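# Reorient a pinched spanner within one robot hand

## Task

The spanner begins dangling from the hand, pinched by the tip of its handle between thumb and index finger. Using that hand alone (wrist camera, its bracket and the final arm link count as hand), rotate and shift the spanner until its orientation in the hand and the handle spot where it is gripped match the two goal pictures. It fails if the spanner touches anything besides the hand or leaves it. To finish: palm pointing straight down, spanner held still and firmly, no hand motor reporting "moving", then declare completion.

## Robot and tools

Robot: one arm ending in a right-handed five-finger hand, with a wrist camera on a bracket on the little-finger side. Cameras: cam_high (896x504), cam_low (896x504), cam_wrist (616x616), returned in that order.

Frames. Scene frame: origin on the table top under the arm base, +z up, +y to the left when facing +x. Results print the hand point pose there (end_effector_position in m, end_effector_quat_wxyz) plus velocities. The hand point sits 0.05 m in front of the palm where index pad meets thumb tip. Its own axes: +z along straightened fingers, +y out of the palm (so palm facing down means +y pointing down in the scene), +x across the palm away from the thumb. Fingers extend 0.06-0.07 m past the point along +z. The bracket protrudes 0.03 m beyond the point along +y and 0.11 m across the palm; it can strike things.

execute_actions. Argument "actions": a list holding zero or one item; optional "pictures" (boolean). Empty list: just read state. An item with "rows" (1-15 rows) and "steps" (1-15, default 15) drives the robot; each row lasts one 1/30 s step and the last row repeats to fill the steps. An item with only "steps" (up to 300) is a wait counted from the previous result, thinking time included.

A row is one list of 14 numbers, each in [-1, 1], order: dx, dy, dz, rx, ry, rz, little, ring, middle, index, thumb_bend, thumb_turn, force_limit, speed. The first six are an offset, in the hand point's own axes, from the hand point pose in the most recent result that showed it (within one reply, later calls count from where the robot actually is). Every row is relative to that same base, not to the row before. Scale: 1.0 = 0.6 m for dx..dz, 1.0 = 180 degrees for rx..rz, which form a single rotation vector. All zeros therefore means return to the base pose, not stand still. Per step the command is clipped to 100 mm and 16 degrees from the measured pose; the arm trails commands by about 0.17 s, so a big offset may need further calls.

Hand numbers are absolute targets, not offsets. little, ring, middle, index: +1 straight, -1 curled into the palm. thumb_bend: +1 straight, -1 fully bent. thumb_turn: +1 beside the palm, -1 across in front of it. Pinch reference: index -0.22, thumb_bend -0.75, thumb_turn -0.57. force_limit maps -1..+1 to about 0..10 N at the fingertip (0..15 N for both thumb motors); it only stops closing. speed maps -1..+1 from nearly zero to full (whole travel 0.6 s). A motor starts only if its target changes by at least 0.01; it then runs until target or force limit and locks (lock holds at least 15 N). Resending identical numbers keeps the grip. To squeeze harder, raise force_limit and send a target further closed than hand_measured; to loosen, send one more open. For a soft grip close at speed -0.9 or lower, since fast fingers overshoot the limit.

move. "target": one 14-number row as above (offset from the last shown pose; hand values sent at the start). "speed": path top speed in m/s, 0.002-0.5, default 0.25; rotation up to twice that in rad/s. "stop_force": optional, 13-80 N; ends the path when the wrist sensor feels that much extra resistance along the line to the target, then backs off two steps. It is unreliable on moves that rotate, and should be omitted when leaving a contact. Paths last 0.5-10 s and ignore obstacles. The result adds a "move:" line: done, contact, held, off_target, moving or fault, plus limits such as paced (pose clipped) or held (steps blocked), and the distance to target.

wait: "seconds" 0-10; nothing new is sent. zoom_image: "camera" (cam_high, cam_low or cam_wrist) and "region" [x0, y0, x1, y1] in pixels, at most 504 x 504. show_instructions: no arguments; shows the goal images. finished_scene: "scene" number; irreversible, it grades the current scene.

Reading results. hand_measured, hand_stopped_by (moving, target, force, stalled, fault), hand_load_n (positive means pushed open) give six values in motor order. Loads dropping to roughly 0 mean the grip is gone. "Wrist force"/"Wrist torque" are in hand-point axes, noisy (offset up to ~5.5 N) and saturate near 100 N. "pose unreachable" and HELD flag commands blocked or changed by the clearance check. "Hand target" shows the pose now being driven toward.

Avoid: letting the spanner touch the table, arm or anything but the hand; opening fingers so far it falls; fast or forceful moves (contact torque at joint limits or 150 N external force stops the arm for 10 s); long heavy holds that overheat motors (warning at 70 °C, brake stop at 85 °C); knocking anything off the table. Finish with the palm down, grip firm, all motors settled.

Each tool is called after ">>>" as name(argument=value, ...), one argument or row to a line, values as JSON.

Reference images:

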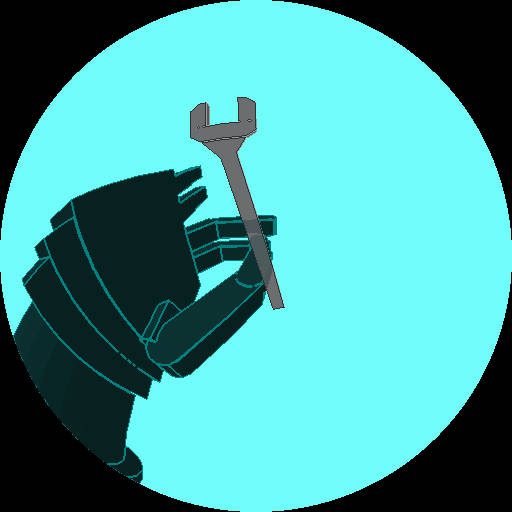

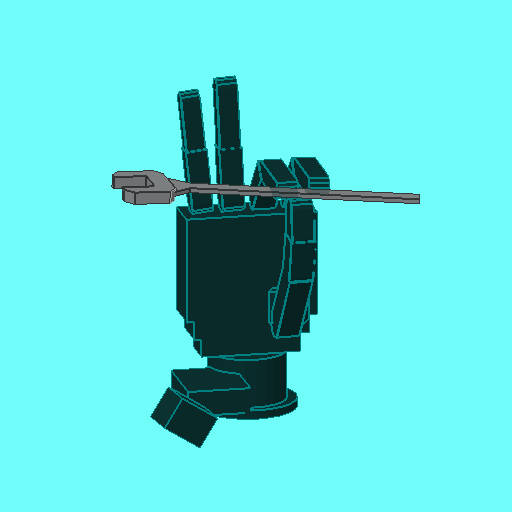

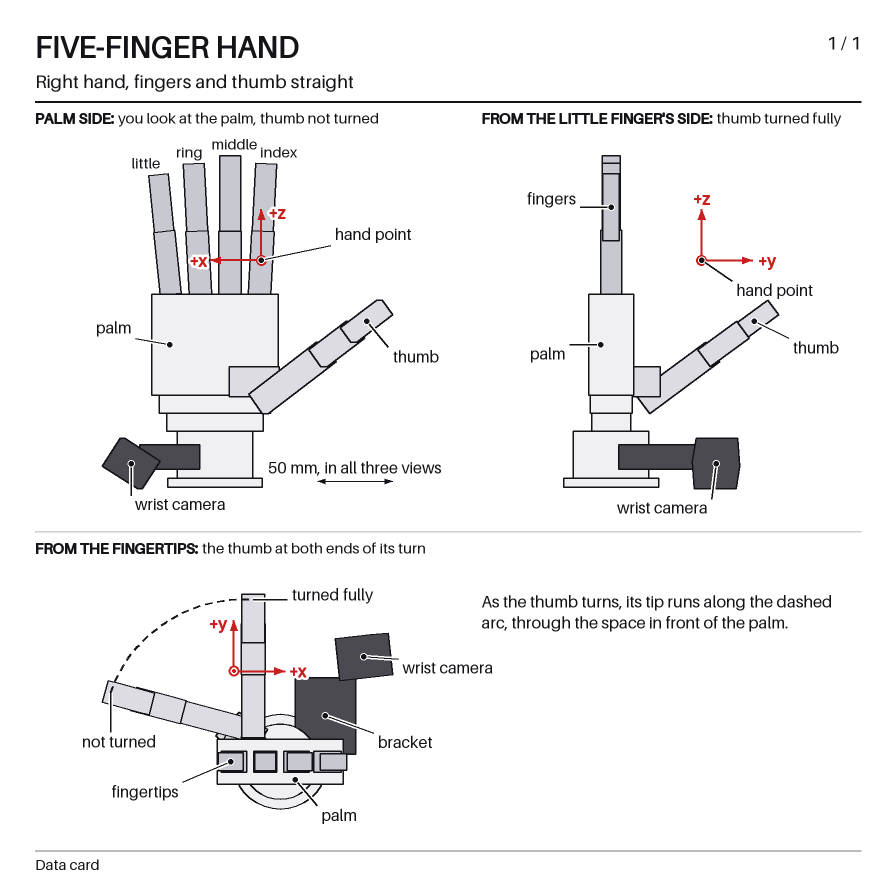

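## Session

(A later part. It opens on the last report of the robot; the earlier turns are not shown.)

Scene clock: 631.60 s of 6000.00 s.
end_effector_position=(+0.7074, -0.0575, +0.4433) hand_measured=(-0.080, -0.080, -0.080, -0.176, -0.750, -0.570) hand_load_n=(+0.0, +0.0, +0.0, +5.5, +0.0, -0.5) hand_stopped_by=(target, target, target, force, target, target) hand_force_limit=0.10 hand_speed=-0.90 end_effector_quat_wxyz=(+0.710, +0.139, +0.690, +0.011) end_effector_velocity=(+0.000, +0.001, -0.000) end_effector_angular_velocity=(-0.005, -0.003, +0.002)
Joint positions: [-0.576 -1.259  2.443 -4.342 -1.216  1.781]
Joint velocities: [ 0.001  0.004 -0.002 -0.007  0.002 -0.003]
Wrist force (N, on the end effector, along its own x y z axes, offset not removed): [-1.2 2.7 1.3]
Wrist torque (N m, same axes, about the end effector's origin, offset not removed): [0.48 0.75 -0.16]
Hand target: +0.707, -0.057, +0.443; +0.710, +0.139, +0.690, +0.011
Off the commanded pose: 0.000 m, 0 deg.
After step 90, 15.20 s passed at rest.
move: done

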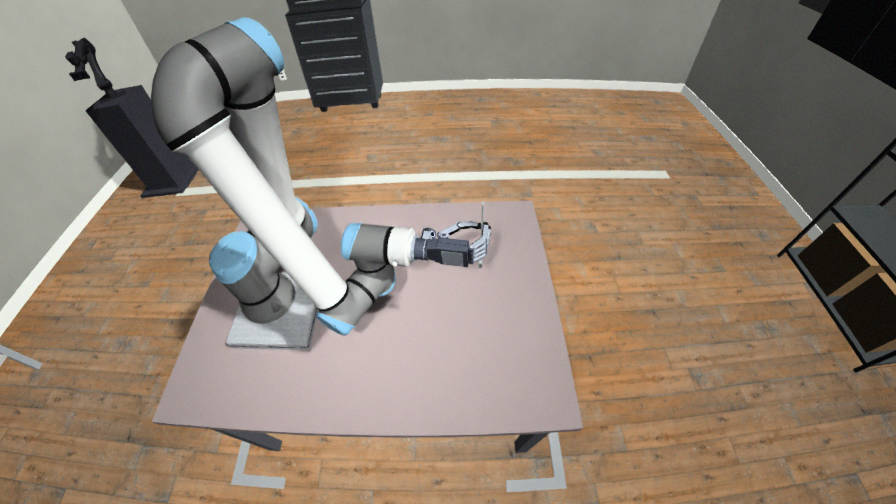

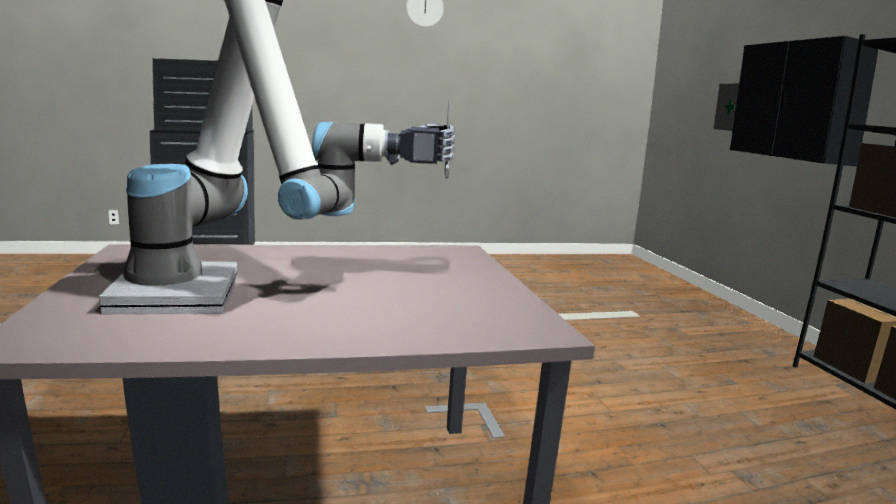

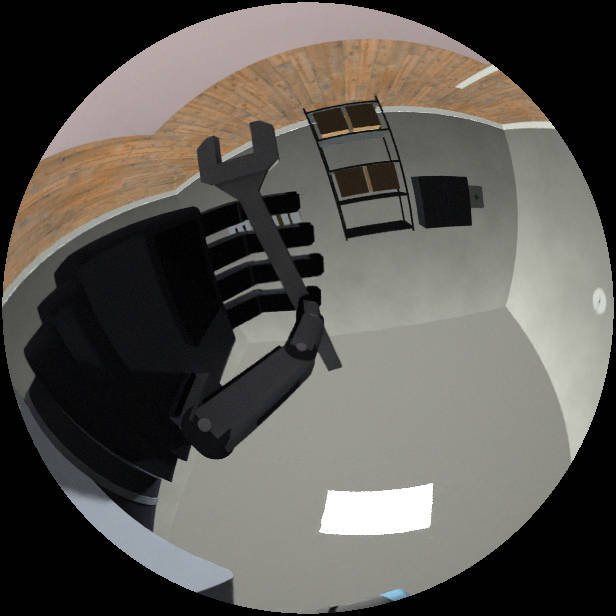

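>>> move(
  target=[0, 0, 0, 0, 0, 0, -0.08, -0.08, -0.08, -0.168, -0.75, -0.57, 0.1, -0.96],
  speed=0.1,
)

>>> wait(
  seconds=1.5,
)

Scene clock: 638.00 s of 6000.00 s.
end_effector_position=(+0.7075, -0.0575, +0.4433) hand_measured=(-0.080, -0.080, -0.080, -0.168, -0.750, -0.570) hand_load_n=(+0.0, +0.0, +0.0, +2.0, +0.0, -0.5) hand_stopped_by=(target, target, target, target, target, target) hand_force_limit=0.10 hand_speed=-0.96 end_effector_quat_wxyz=(+0.710, +0.139, +0.690, +0.011) end_effector_velocity=(+0.000, +0.001, -0.000) end_effector_angular_velocity=(-0.001, +0.000, +0.001)
Joint positions: [-0.577 -1.259  2.443 -4.342 -1.216  1.781]
Joint velocities: [ 0.001  0.    -0.     0.    -0.    -0.001]
Wrist force (N, on the end effector, along its own x y z axes, offset not removed): [1.3 -3.1 3.1]
Wrist torque (N m, same axes, about the end effector's origin, offset not removed): [-0.46 0.16 -0.17]
Hand target: +0.707, -0.057, +0.443; +0.710, +0.139, +0.690, +0.011
Off the commanded pose: 0.000 m, 0 deg.
After step 90, 2.70 s passed at rest.
move: done

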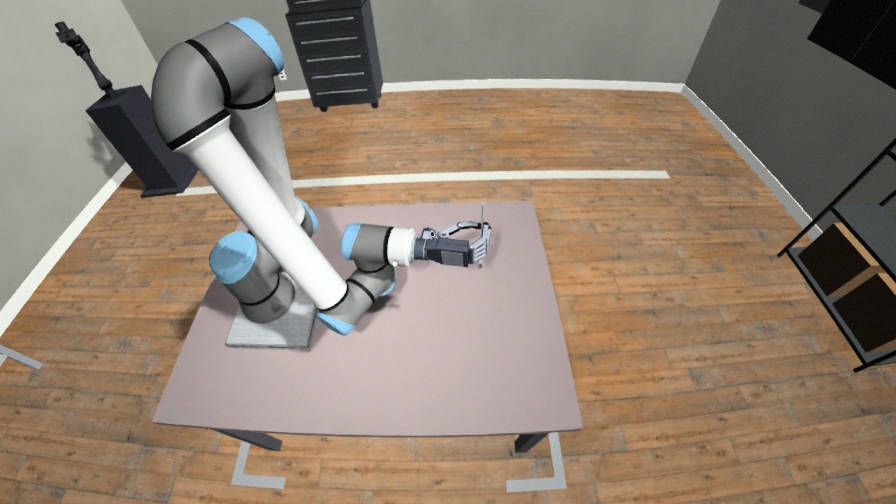

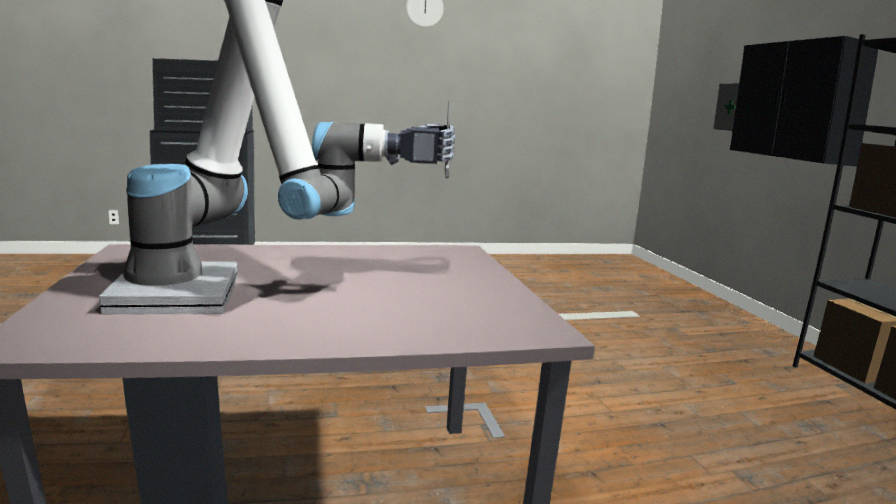

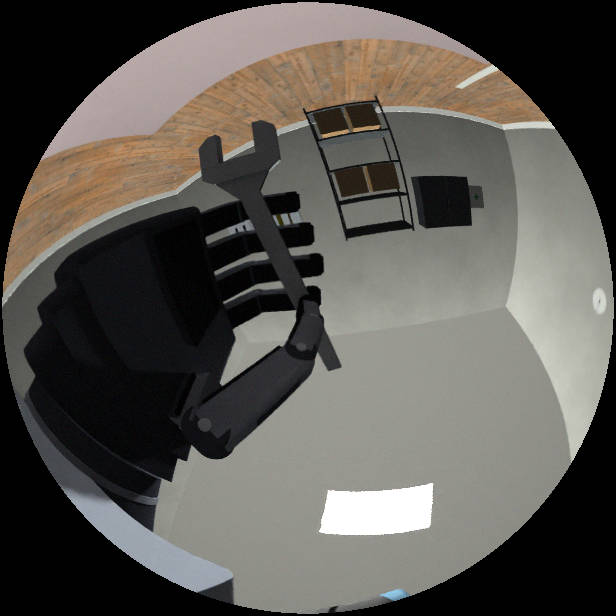

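Scene clock: 639.50 s of 6000.00 s.
end_effector_position=(+0.7074, -0.0575, +0.4433) hand_measured=(-0.080, -0.080, -0.080, -0.168, -0.750, -0.570) hand_load_n=(+0.0, +0.0, +0.0, +2.0, +0.0, -0.5) hand_stopped_by=(target, target, target, target, target, target) hand_force_limit=0.10 hand_speed=-0.96 end_effector_quat_wxyz=(+0.710, +0.139, +0.690, +0.011) end_effector_velocity=(+0.000, -0.000, -0.001) end_effector_angular_velocity=(-0.001, +0.001, -0.000)
Joint positions: [-0.576 -1.259  2.443 -4.342 -1.216  1.781]
Joint velocities: [-0.     0.001 -0.    -0.    -0.    -0.001]
Wrist force (N, on the end effector, along its own x y z axes, offset not removed): [-0.7 -1.7 1.1]
Wrist torque (N m, same axes, about the end effector's origin, offset not removed): [-0.15 0.74 -0.17]
Hand target: +0.707, -0.057, +0.443; +0.710, +0.139, +0.690, +0.011
Off the commanded pose: 0.000 m, 0 deg.
Steps of this call (steps 1 to 45: nothing new was sent). Readings (end_effector_position | what the end effector reports):
1: (+0.7075, -0.0575, +0.4433) | hand_measured=(-0.080, -0.080, -0.080, -0.168, -0.750, -0.570) hand_load_n=(+0.0, +0.0, +0.0, +2.0, +0.0, -0.5) hand_stopped_by=(target, target, target, target, target, target) hand_force_limit=0.10 hand_speed=-0.96
2: (+0.7075, -0.0575, +0.4433) | hand_measured=(-0.080, -0.080, -0.080, -0.168, -0.750, -0.570) hand_load_n=(+0.0, +0.0, +0.0, +2.0, +0.0, -0.5) hand_stopped_by=(target, target, target, target, target, target) hand_force_limit=0.10 hand_speed=-0.96
4: (+0.7075, -0.0575, +0.4433) | hand_measured=(-0.080, -0.080, -0.080, -0.168, -0.750, -0.570) hand_load_n=(+0.0, +0.0, +0.0, +2.0, +0.0, -0.5) hand_stopped_by=(target, target, target, target, target, target) hand_force_limit=0.10 hand_speed=-0.96
8: (+0.7075, -0.0575, +0.4433) | hand_measured=(-0.080, -0.080, -0.080, -0.168, -0.750, -0.570) hand_load_n=(+0.0, +0.0, +0.0, +2.0, +0.0, -0.5) hand_stopped_by=(target, target, target, target, target, target) hand_force_limit=0.10 hand_speed=-0.96
45: the state above

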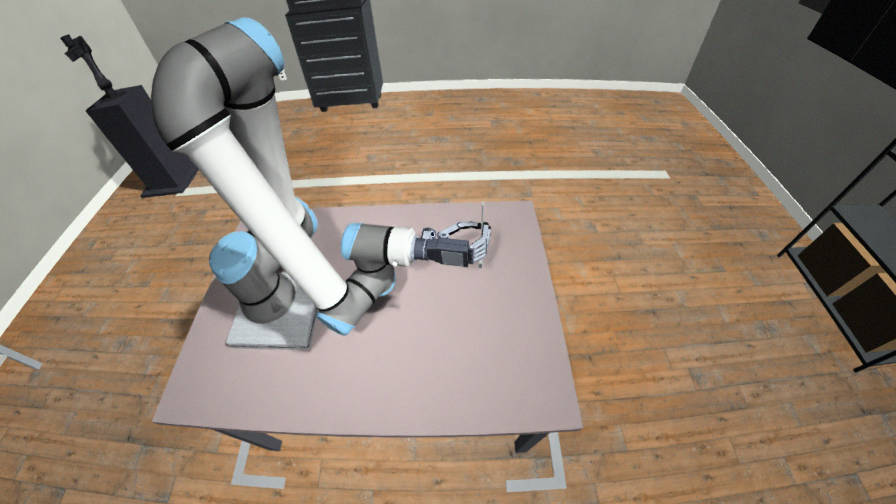

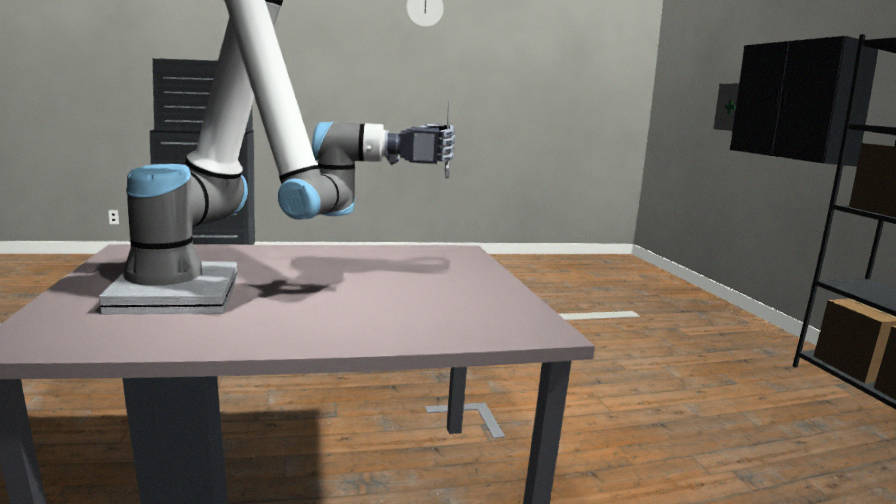

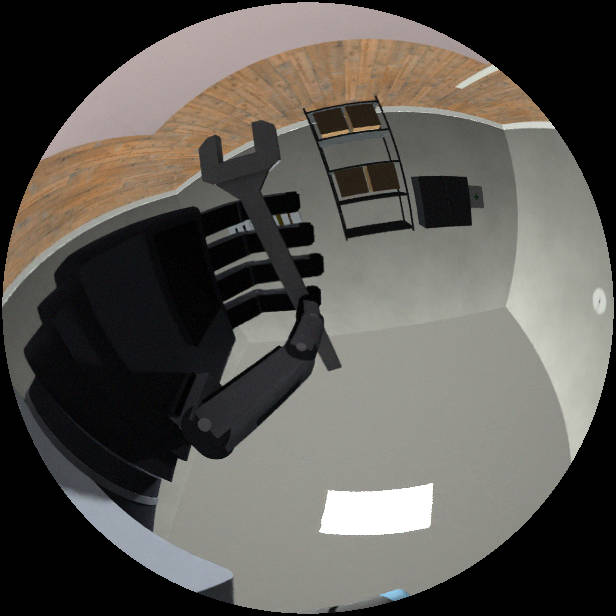

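>>> move(
  target=[0, 0, 0, 0, 0, -0.03, -0.08, -0.08, -0.08, -0.168, -0.75, -0.57, 0.1, -0.96],
  speed=0.03,
)

>>> zoom_image(
  camera="cam_wrist",
  region=[170, 100, 390, 390],
)

Scene clock: 660.70 s of 6000.00 s.
end_effector_position=(+0.7074, -0.0575, +0.4432) hand_measured=(-0.080, -0.080, -0.080, -0.168, -0.750, -0.570) hand_load_n=(+0.0, +0.0, +0.0, +2.0, +0.5, -0.5) hand_stopped_by=(target, target, target, target, target, target) hand_force_limit=0.10 hand_speed=-0.96 end_effector_quat_wxyz=(+0.710, +0.107, +0.696, -0.022) end_effector_velocity=(+0.000, -0.001, -0.000) end_effector_angular_velocity=(-0.007, +0.002, -0.001)
Joint positions: [-0.585 -1.271  2.443 -4.329 -1.207  1.687]
Joint velocities: [-0.002 -0.001 -0.     0.001  0.001 -0.007]
Wrist force (N, on the end effector, along its own x y z axes, offset not removed): [3.4 -1.7 7.0]
Wrist torque (N m, same axes, about the end effector's origin, offset not removed): [-0.44 -0.03 -0.07]
Hand target: +0.707, -0.057, +0.443; +0.710, +0.107, +0.696, -0.023
Off the commanded pose: 0.000 m, 0 deg.
After step 90, 16.40 s passed at rest.
move: done

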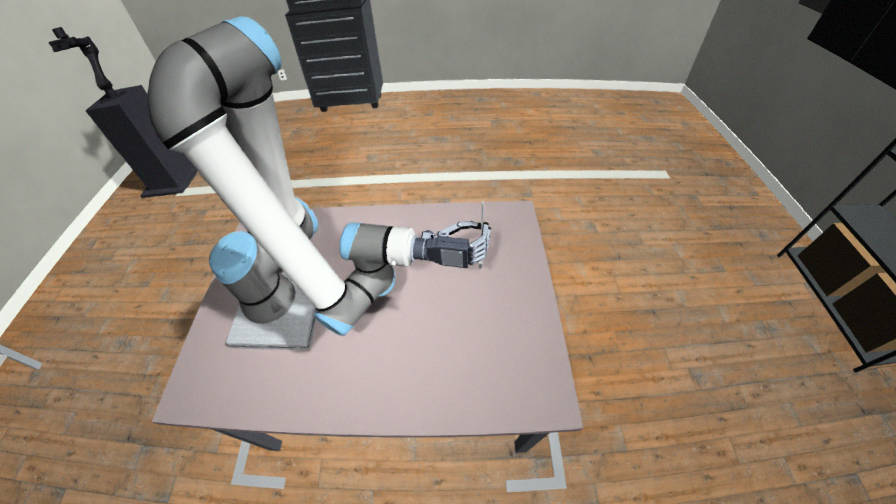

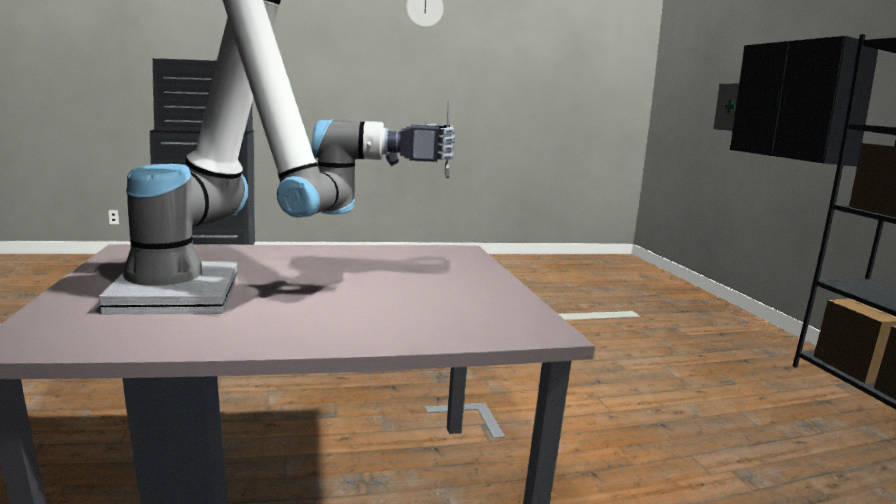

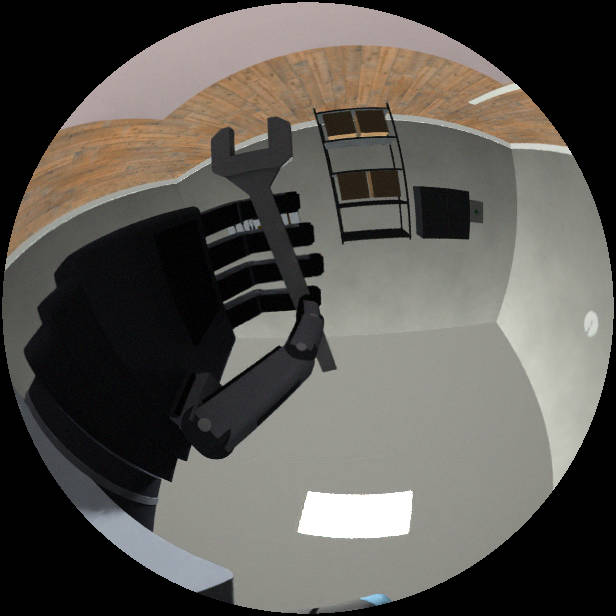

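Region (170, 100, 390, 390) of cam_wrist's 616x616 image, scaled by 1.738, with more detail than that image has; it fills the left 382 columns of this view, and the rest is white.

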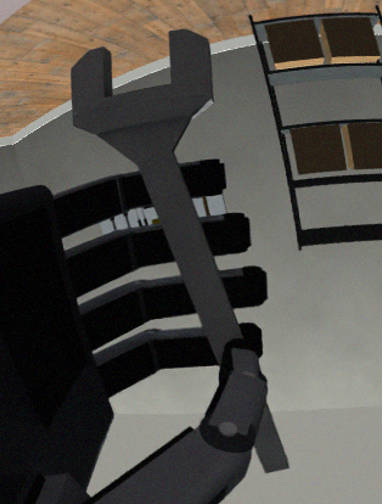

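>>> move(
  target=[0, 0, 0, 0, 0, -0.011, -0.08, -0.08, -0.08, -0.168, -0.75, -0.57, 0.1, -0.96],
  speed=0.02,
)

>>> zoom_image(
  camera="cam_wrist",
  region=[170, 100, 390, 390],
)

Scene clock: 718.63 s of 6000.00 s.
end_effector_position=(+0.7074, -0.0575, +0.4432) hand_measured=(-0.080, -0.080, -0.080, -0.168, -0.750, -0.570) hand_load_n=(+0.0, +0.0, +0.0, +2.0, +0.5, -0.5) hand_stopped_by=(target, target, target, target, target, target) hand_force_limit=0.10 hand_speed=-0.96 end_effector_quat_wxyz=(+0.709, +0.095, +0.698, -0.035) end_effector_velocity=(+0.000, -0.000, -0.000) end_effector_angular_velocity=(-0.005, +0.002, -0.000)
Joint positions: [-0.588 -1.276  2.442 -4.324 -1.205  1.653]
Joint velocities: [-0.001 -0.     0.     0.001  0.001 -0.006]
Wrist force (N, on the end effector, along its own x y z axes, offset not removed): [1.3 -4.8 0.9]
Wrist torque (N m, same axes, about the end effector's origin, offset not removed): [-0.63 0.40 -0.20]
Hand target: +0.707, -0.057, +0.443; +0.709, +0.095, +0.698, -0.035
Off the commanded pose: 0.000 m, 0 deg.
After step 90, 53.87 s passed at rest.
move: done

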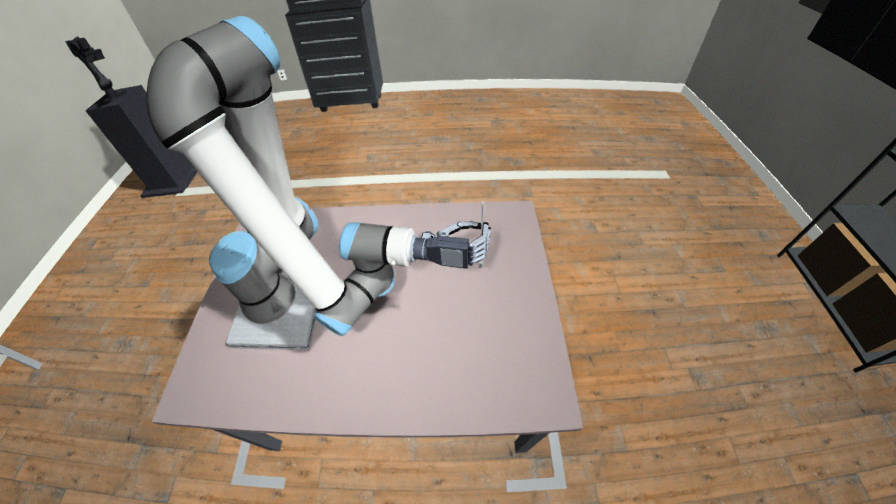

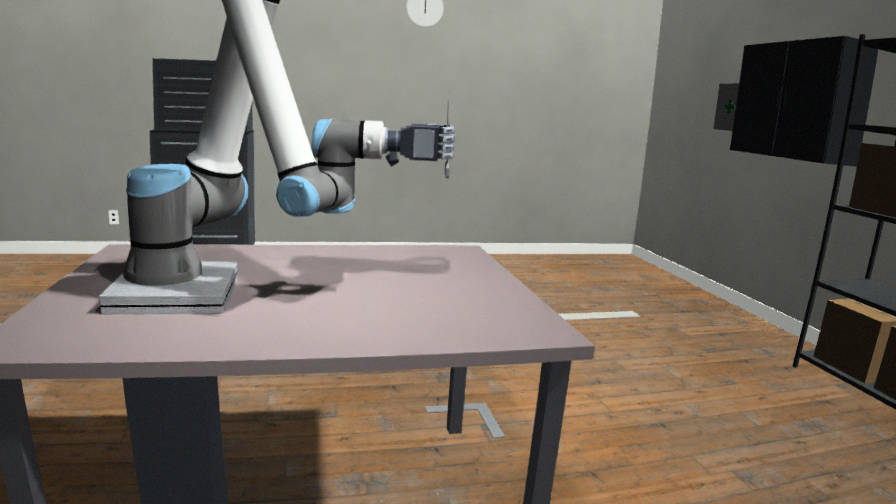

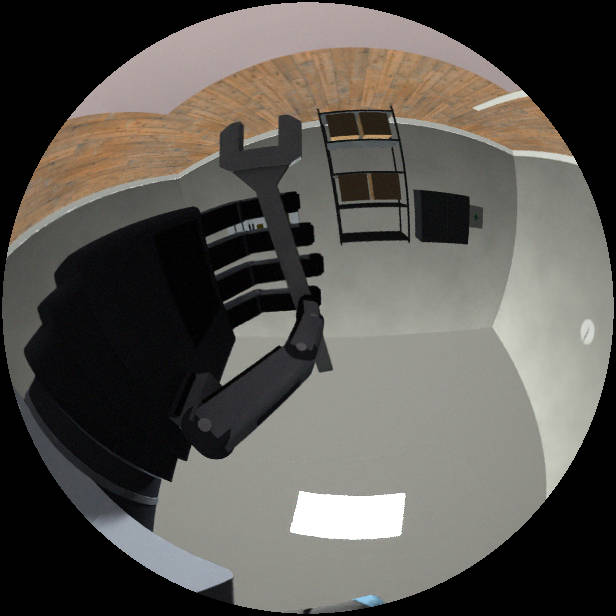

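Region (170, 100, 390, 390) of cam_wrist's 616x616 image, scaled by 1.738, with more detail than that image has; it fills the left 382 columns of this view, and the rest is white.

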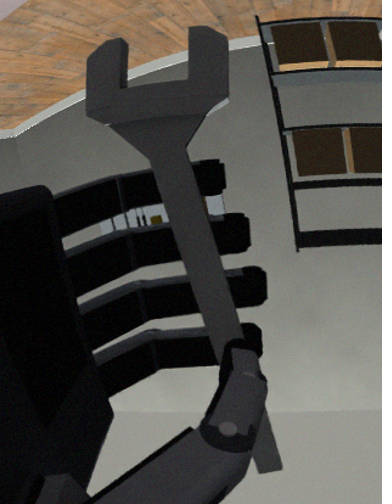

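>>> execute_actions(
  actions=[
    {"rows": [[0,0,0,0,0,0,-0.08,-0.08,-0.08,-0.21,-0.75,-0.57,0.2,-0.94]], "steps": 12},
  ],
  pictures=false,
)

>>> move(
  target=[0, 0, 0, 0, 0, 0, -0.25, -0.25, -0.25, -0.21, -0.75, -0.57, -0.95, -0.96],
  speed=0.1,
)

>>> zoom_image(
  camera="cam_wrist",
  region=[170, 100, 390, 390],
)

Scene clock: 727.87 s of 6000.00 s.
end_effector_position=(+0.7074, -0.0575, +0.4433) hand_measured=(-0.080, -0.080, -0.080, -0.178, -0.750, -0.570) hand_load_n=(+0.0, +0.0, +0.0, +6.0, +1.0, -1.0) hand_stopped_by=(target, target, target, force, target, target) hand_force_limit=0.20 hand_speed=-0.94 end_effector_quat_wxyz=(+0.709, +0.095, +0.698, -0.035) end_effector_velocity=(-0.000, -0.000, +0.000) end_effector_angular_velocity=(+0.001, -0.000, -0.000)
Joint positions: [-0.588 -1.276  2.442 -4.324 -1.205  1.653]
Joint velocities: [-0.    -0.     0.     0.     0.     0.001]
Wrist force (N, on the end effector, along its own x y z axes, offset not removed): [4.2 -0.9 -3.5]
Wrist torque (N m, same axes, about the end effector's origin, offset not removed): [0.36 0.04 0.10]
Hand target: +0.707, -0.057, +0.443; +0.709, +0.095, +0.698, -0.035
Off the commanded pose: 0.000 m, 0 deg.
Steps of this call (steps 1 to 90: nothing new was sent; then 5.83 s passed at rest; steps 91 to 102: all 12 steps of this action). Readings (end_effector_position | what the end effector reports):
91: (+0.7074, -0.0575, +0.4432) | hand_measured=(-0.080, -0.080, -0.080, -0.168, -0.750, -0.570) hand_load_n=(+0.0, +0.0, +0.0, +2.0, +0.5, -0.5) hand_stopped_by=(target, target, target, moving, target, target) hand_force_limit=0.20 hand_speed=-0.94
92: (+0.7074, -0.0575, +0.4432) | hand_measured=(-0.080, -0.080, -0.080, -0.168, -0.750, -0.570) hand_load_n=(+0.0, +0.0, +0.0, +2.0, +0.5, -0.5) hand_stopped_by=(target, target, target, moving, target, target) hand_force_limit=0.20 hand_speed=-0.94
94: (+0.7074, -0.0575, +0.4432) | hand_measured=(-0.080, -0.080, -0.080, -0.170, -0.750, -0.570) hand_load_n=(+0.0, +0.0, +0.0, +2.5, +0.5, -0.5) hand_stopped_by=(target, target, target, moving, target, target) hand_force_limit=0.20 hand_speed=-0.94
98: (+0.7074, -0.0575, +0.4432) | hand_measured=(-0.080, -0.080, -0.080, -0.178, -0.750, -0.570) hand_load_n=(+0.0, +0.0, +0.0, +6.0, +1.0, -1.0) hand_stopped_by=(target, target, target, force, target, target) hand_force_limit=0.20 hand_speed=-0.94
102: the state above

Scene clock: 729.60 s of 6000.00 s.
end_effector_position=(+0.7074, -0.0575, +0.4433) hand_measured=(-0.142, -0.150, -0.166, -0.178, -0.750, -0.570) hand_load_n=(+0.0, +0.0, +0.5, +6.5, +1.5, -0.5) hand_stopped_by=(force, force, force, force, target, target) hand_force_limit=-0.95 hand_speed=-0.96 end_effector_quat_wxyz=(+0.709, +0.095, +0.698, -0.035) end_effector_velocity=(+0.000, -0.000, -0.000) end_effector_angular_velocity=(-0.000, +0.001, -0.001)
Joint positions: [-0.588 -1.276  2.442 -4.324 -1.205  1.653]
Joint velocities: [-0.     0.001  0.     0.    -0.    -0.001]
Wrist force (N, on the end effector, along its own x y z axes, offset not removed): [-1.4 3.5 0.2]
Wrist torque (N m, same axes, about the end effector's origin, offset not removed): [0.87 0.73 -0.13]
Hand target: +0.707, -0.057, +0.443; +0.709, +0.095, +0.698, -0.035
Off the commanded pose: 0.000 m, 0 deg.
move: done

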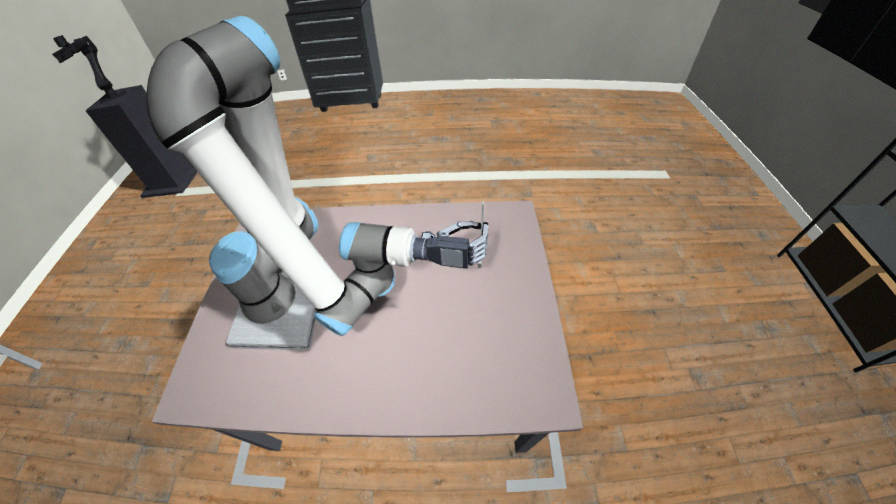

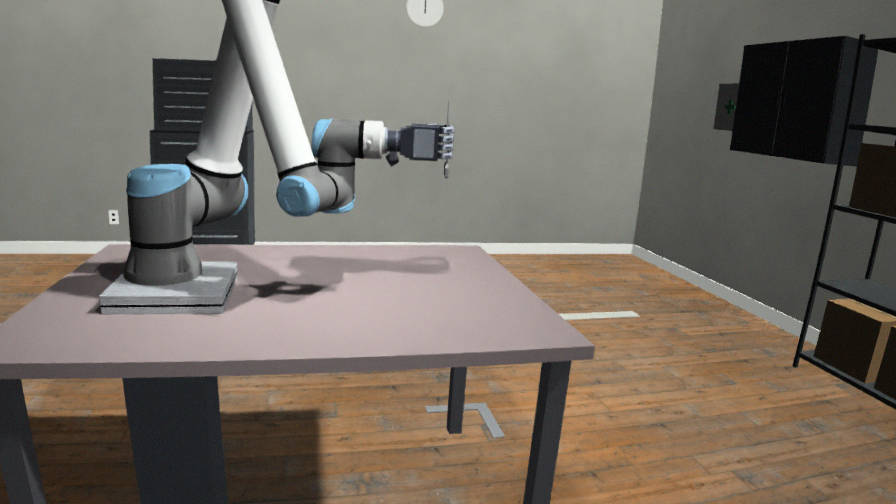

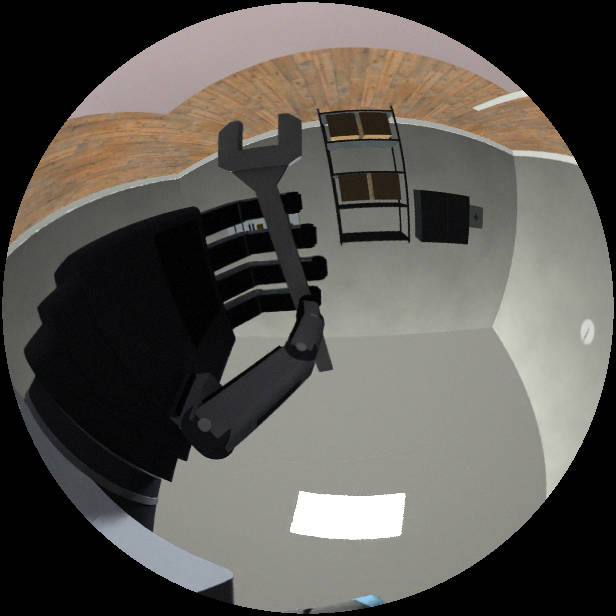

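Region (170, 100, 390, 390) of cam_wrist's 616x616 image, scaled by 1.738, with more detail than that image has; it fills the left 382 columns of this view, and the rest is white.

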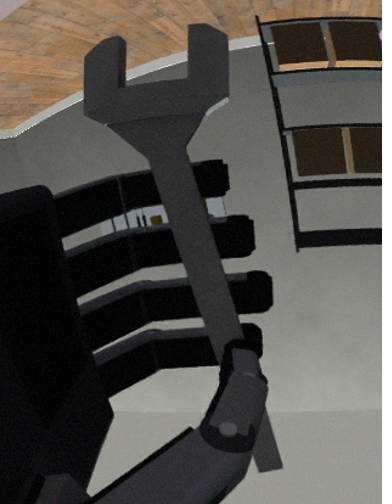

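>>> move(
  target=[0, 0, 0, 0.05, 0.5, 0, -0.25, -0.25, -0.25, -0.21, -0.75, -0.57, -0.95, -0.96],
  speed=0.15,
)

>>> zoom_image(
  camera="cam_wrist",
  region=[170, 100, 390, 390],
)

Scene clock: 751.57 s of 6000.00 s.
end_effector_position=(+0.7081, -0.0578, +0.4430) hand_measured=(-0.142, -0.150, -0.166, -0.178, -0.750, -0.570) hand_load_n=(+0.0, +0.5, +1.0, +6.5, +1.5, -0.5) hand_stopped_by=(force, force, force, force, target, target) hand_force_limit=-0.95 hand_speed=-0.96 end_effector_quat_wxyz=(+0.000, +0.142, +0.990, -0.006) end_effector_velocity=(-0.000, -0.001, +0.000) end_effector_angular_velocity=(+0.001, +0.008, -0.001)
Joint positions: [-0.448 -1.627  1.849 -1.805 -1.591  1.446]
Joint velocities: [ 0.     0.003 -0.005  0.01  -0.002  0.001]
Wrist force (N, on the end effector, along its own x y z axes, offset not removed): [-2.7 -0.9 5.1]
Wrist torque (N m, same axes, about the end effector's origin, offset not removed): [-0.22 0.71 -0.42]
Hand target: +0.708, -0.058, +0.443; +0.000, +0.142, +0.990, -0.006
Off the commanded pose: 0.001 m, 0 deg.
After step 90, 13.33 s passed at rest.
move: done

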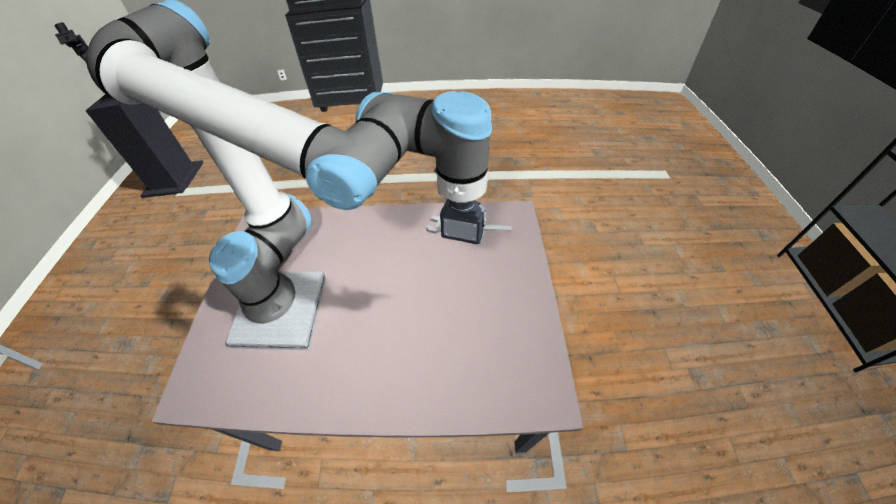

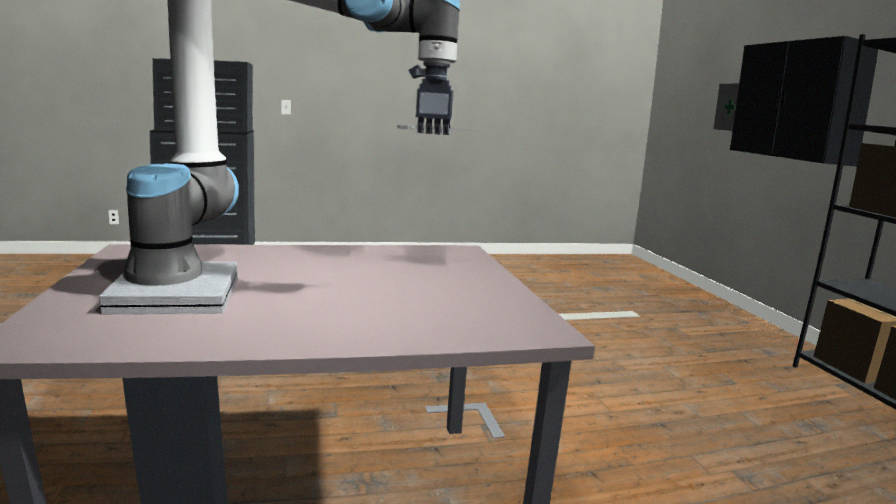

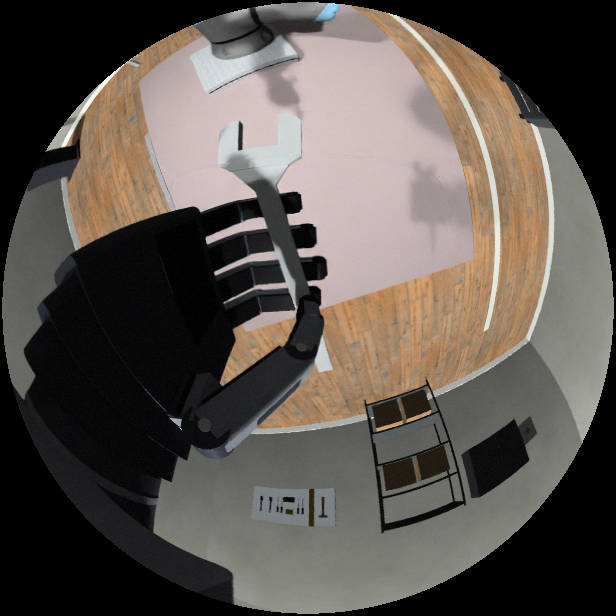

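Region (170, 100, 390, 390) of cam_wrist's 616x616 image, scaled by 1.738, with more detail than that image has; it fills the left 382 columns of this view, and the rest is white.

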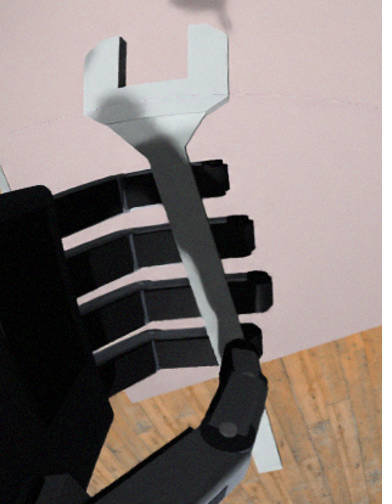

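>>> execute_actions(
  actions=[
    {"rows": [[0,0,0,0,0,0,-0.25,-0.25,-0.158,-0.162,-0.75,-0.57,-0.95,-0.96]], "steps": 15},
  ],
)

>>> zoom_image(
  camera="cam_low",
  region=[370, 50, 500, 160],
)

>>> zoom_image(
  camera="cam_wrist",
  region=[170, 100, 390, 390],
)

Scene clock: 762.63 s of 6000.00 s.
end_effector_position=(+0.7081, -0.0578, +0.4430) hand_measured=(-0.142, -0.150, -0.158, -0.162, -0.750, -0.570) hand_load_n=(+0.0, +1.0, +0.0, +0.5, +0.5, +0.0) hand_stopped_by=(force, force, target, force, target, target) hand_force_limit=-0.95 hand_speed=-0.96 end_effector_quat_wxyz=(+0.000, +0.142, +0.990, -0.006) end_effector_velocity=(-0.000, -0.001, +0.000) end_effector_angular_velocity=(+0.000, -0.001, -0.002)
Joint positions: [-0.448 -1.627  1.849 -1.805 -1.591  1.446]
Joint velocities: [-0.001 -0.001  0.    -0.     0.001  0.   ]
Wrist force (N, on the end effector, along its own x y z axes, offset not removed): [-0.1 -3.5 -2.9]
Wrist torque (N m, same axes, about the end effector's origin, offset not removed): [0.00 0.47 -0.31]
Hand target: +0.708, -0.058, +0.443; +0.000, +0.142, +0.990, -0.006
Off the commanded pose: 0.000 m, 0 deg.
Steps of this call (steps 1 to 90: nothing new was sent; then 7.57 s passed at rest; steps 91 to 105: all 15 steps of this action). Readings (end_effector_position | what the end effector reports):
91: (+0.7081, -0.0578, +0.4430) | hand_measured=(-0.142, -0.150, -0.166, -0.178, -0.750, -0.570) hand_load_n=(+0.0, +0.5, +1.0, +6.5, +1.5, -0.5) hand_stopped_by=(force, force, moving, moving, target, target) hand_force_limit=-0.95 hand_speed=-0.96
92: (+0.7081, -0.0578, +0.4430) | hand_measured=(-0.142, -0.150, -0.166, -0.178, -0.750, -0.570) hand_load_n=(+0.0, +0.5, +1.0, +6.5, +1.5, -0.5) hand_stopped_by=(force, force, moving, moving, target, target) hand_force_limit=-0.95 hand_speed=-0.96
94: (+0.7082, -0.0579, +0.4430) | hand_measured=(-0.142, -0.150, -0.164, -0.176, -0.750, -0.570) hand_load_n=(+0.0, +0.5, +0.5, +5.5, +1.5, -0.5) hand_stopped_by=(force, force, moving, moving, target, target) hand_force_limit=-0.95 hand_speed=-0.96
98: (+0.7082, -0.0579, +0.4431) | hand_measured=(-0.142, -0.150, -0.158, -0.168, -0.750, -0.570) hand_load_n=(+0.0, +1.0, +0.0, +2.0, +1.0, -0.5) hand_stopped_by=(force, force, moving, moving, target, target) hand_force_limit=-0.95 hand_speed=-0.96
105: the state above

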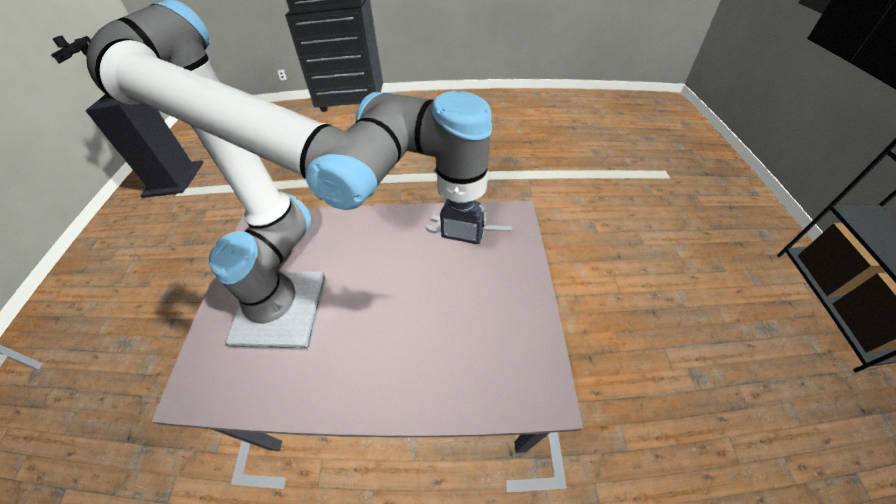

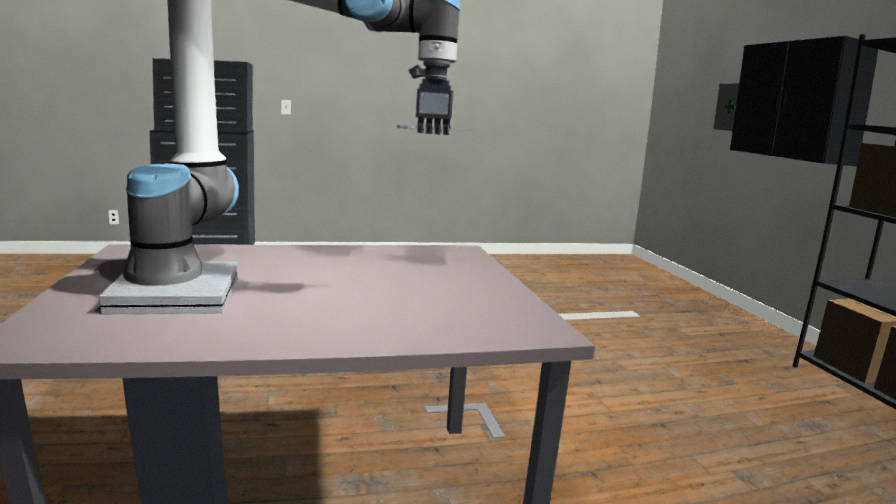

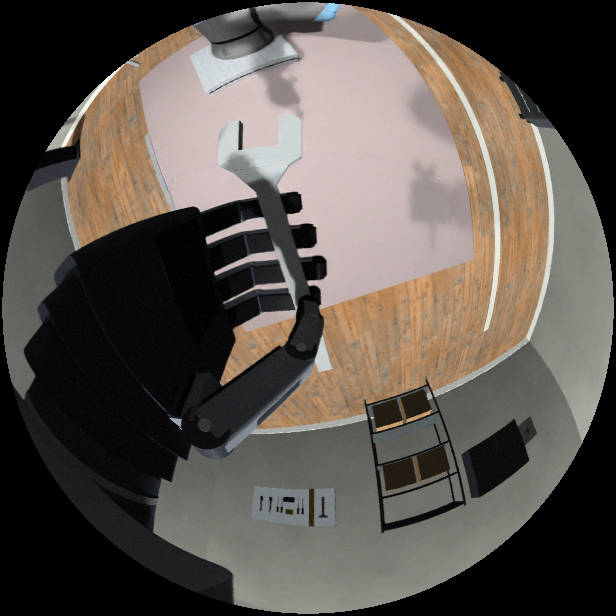

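Region (370, 50, 500, 160) of cam_low's 896x504 image, scaled by 3.877, with more detail than that image has; it fills the top 426 rows of this view, and the rest is white.

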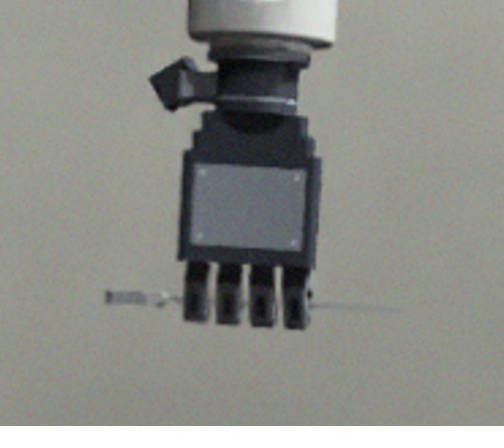

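Region (170, 100, 390, 390) of cam_wrist's 616x616 image, scaled by 1.738, with more detail than that image has; it fills the left 382 columns of this view, and the rest is white.

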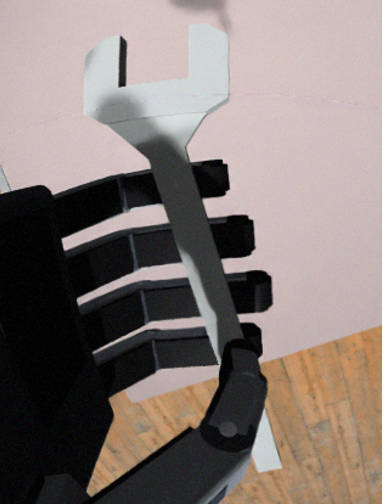

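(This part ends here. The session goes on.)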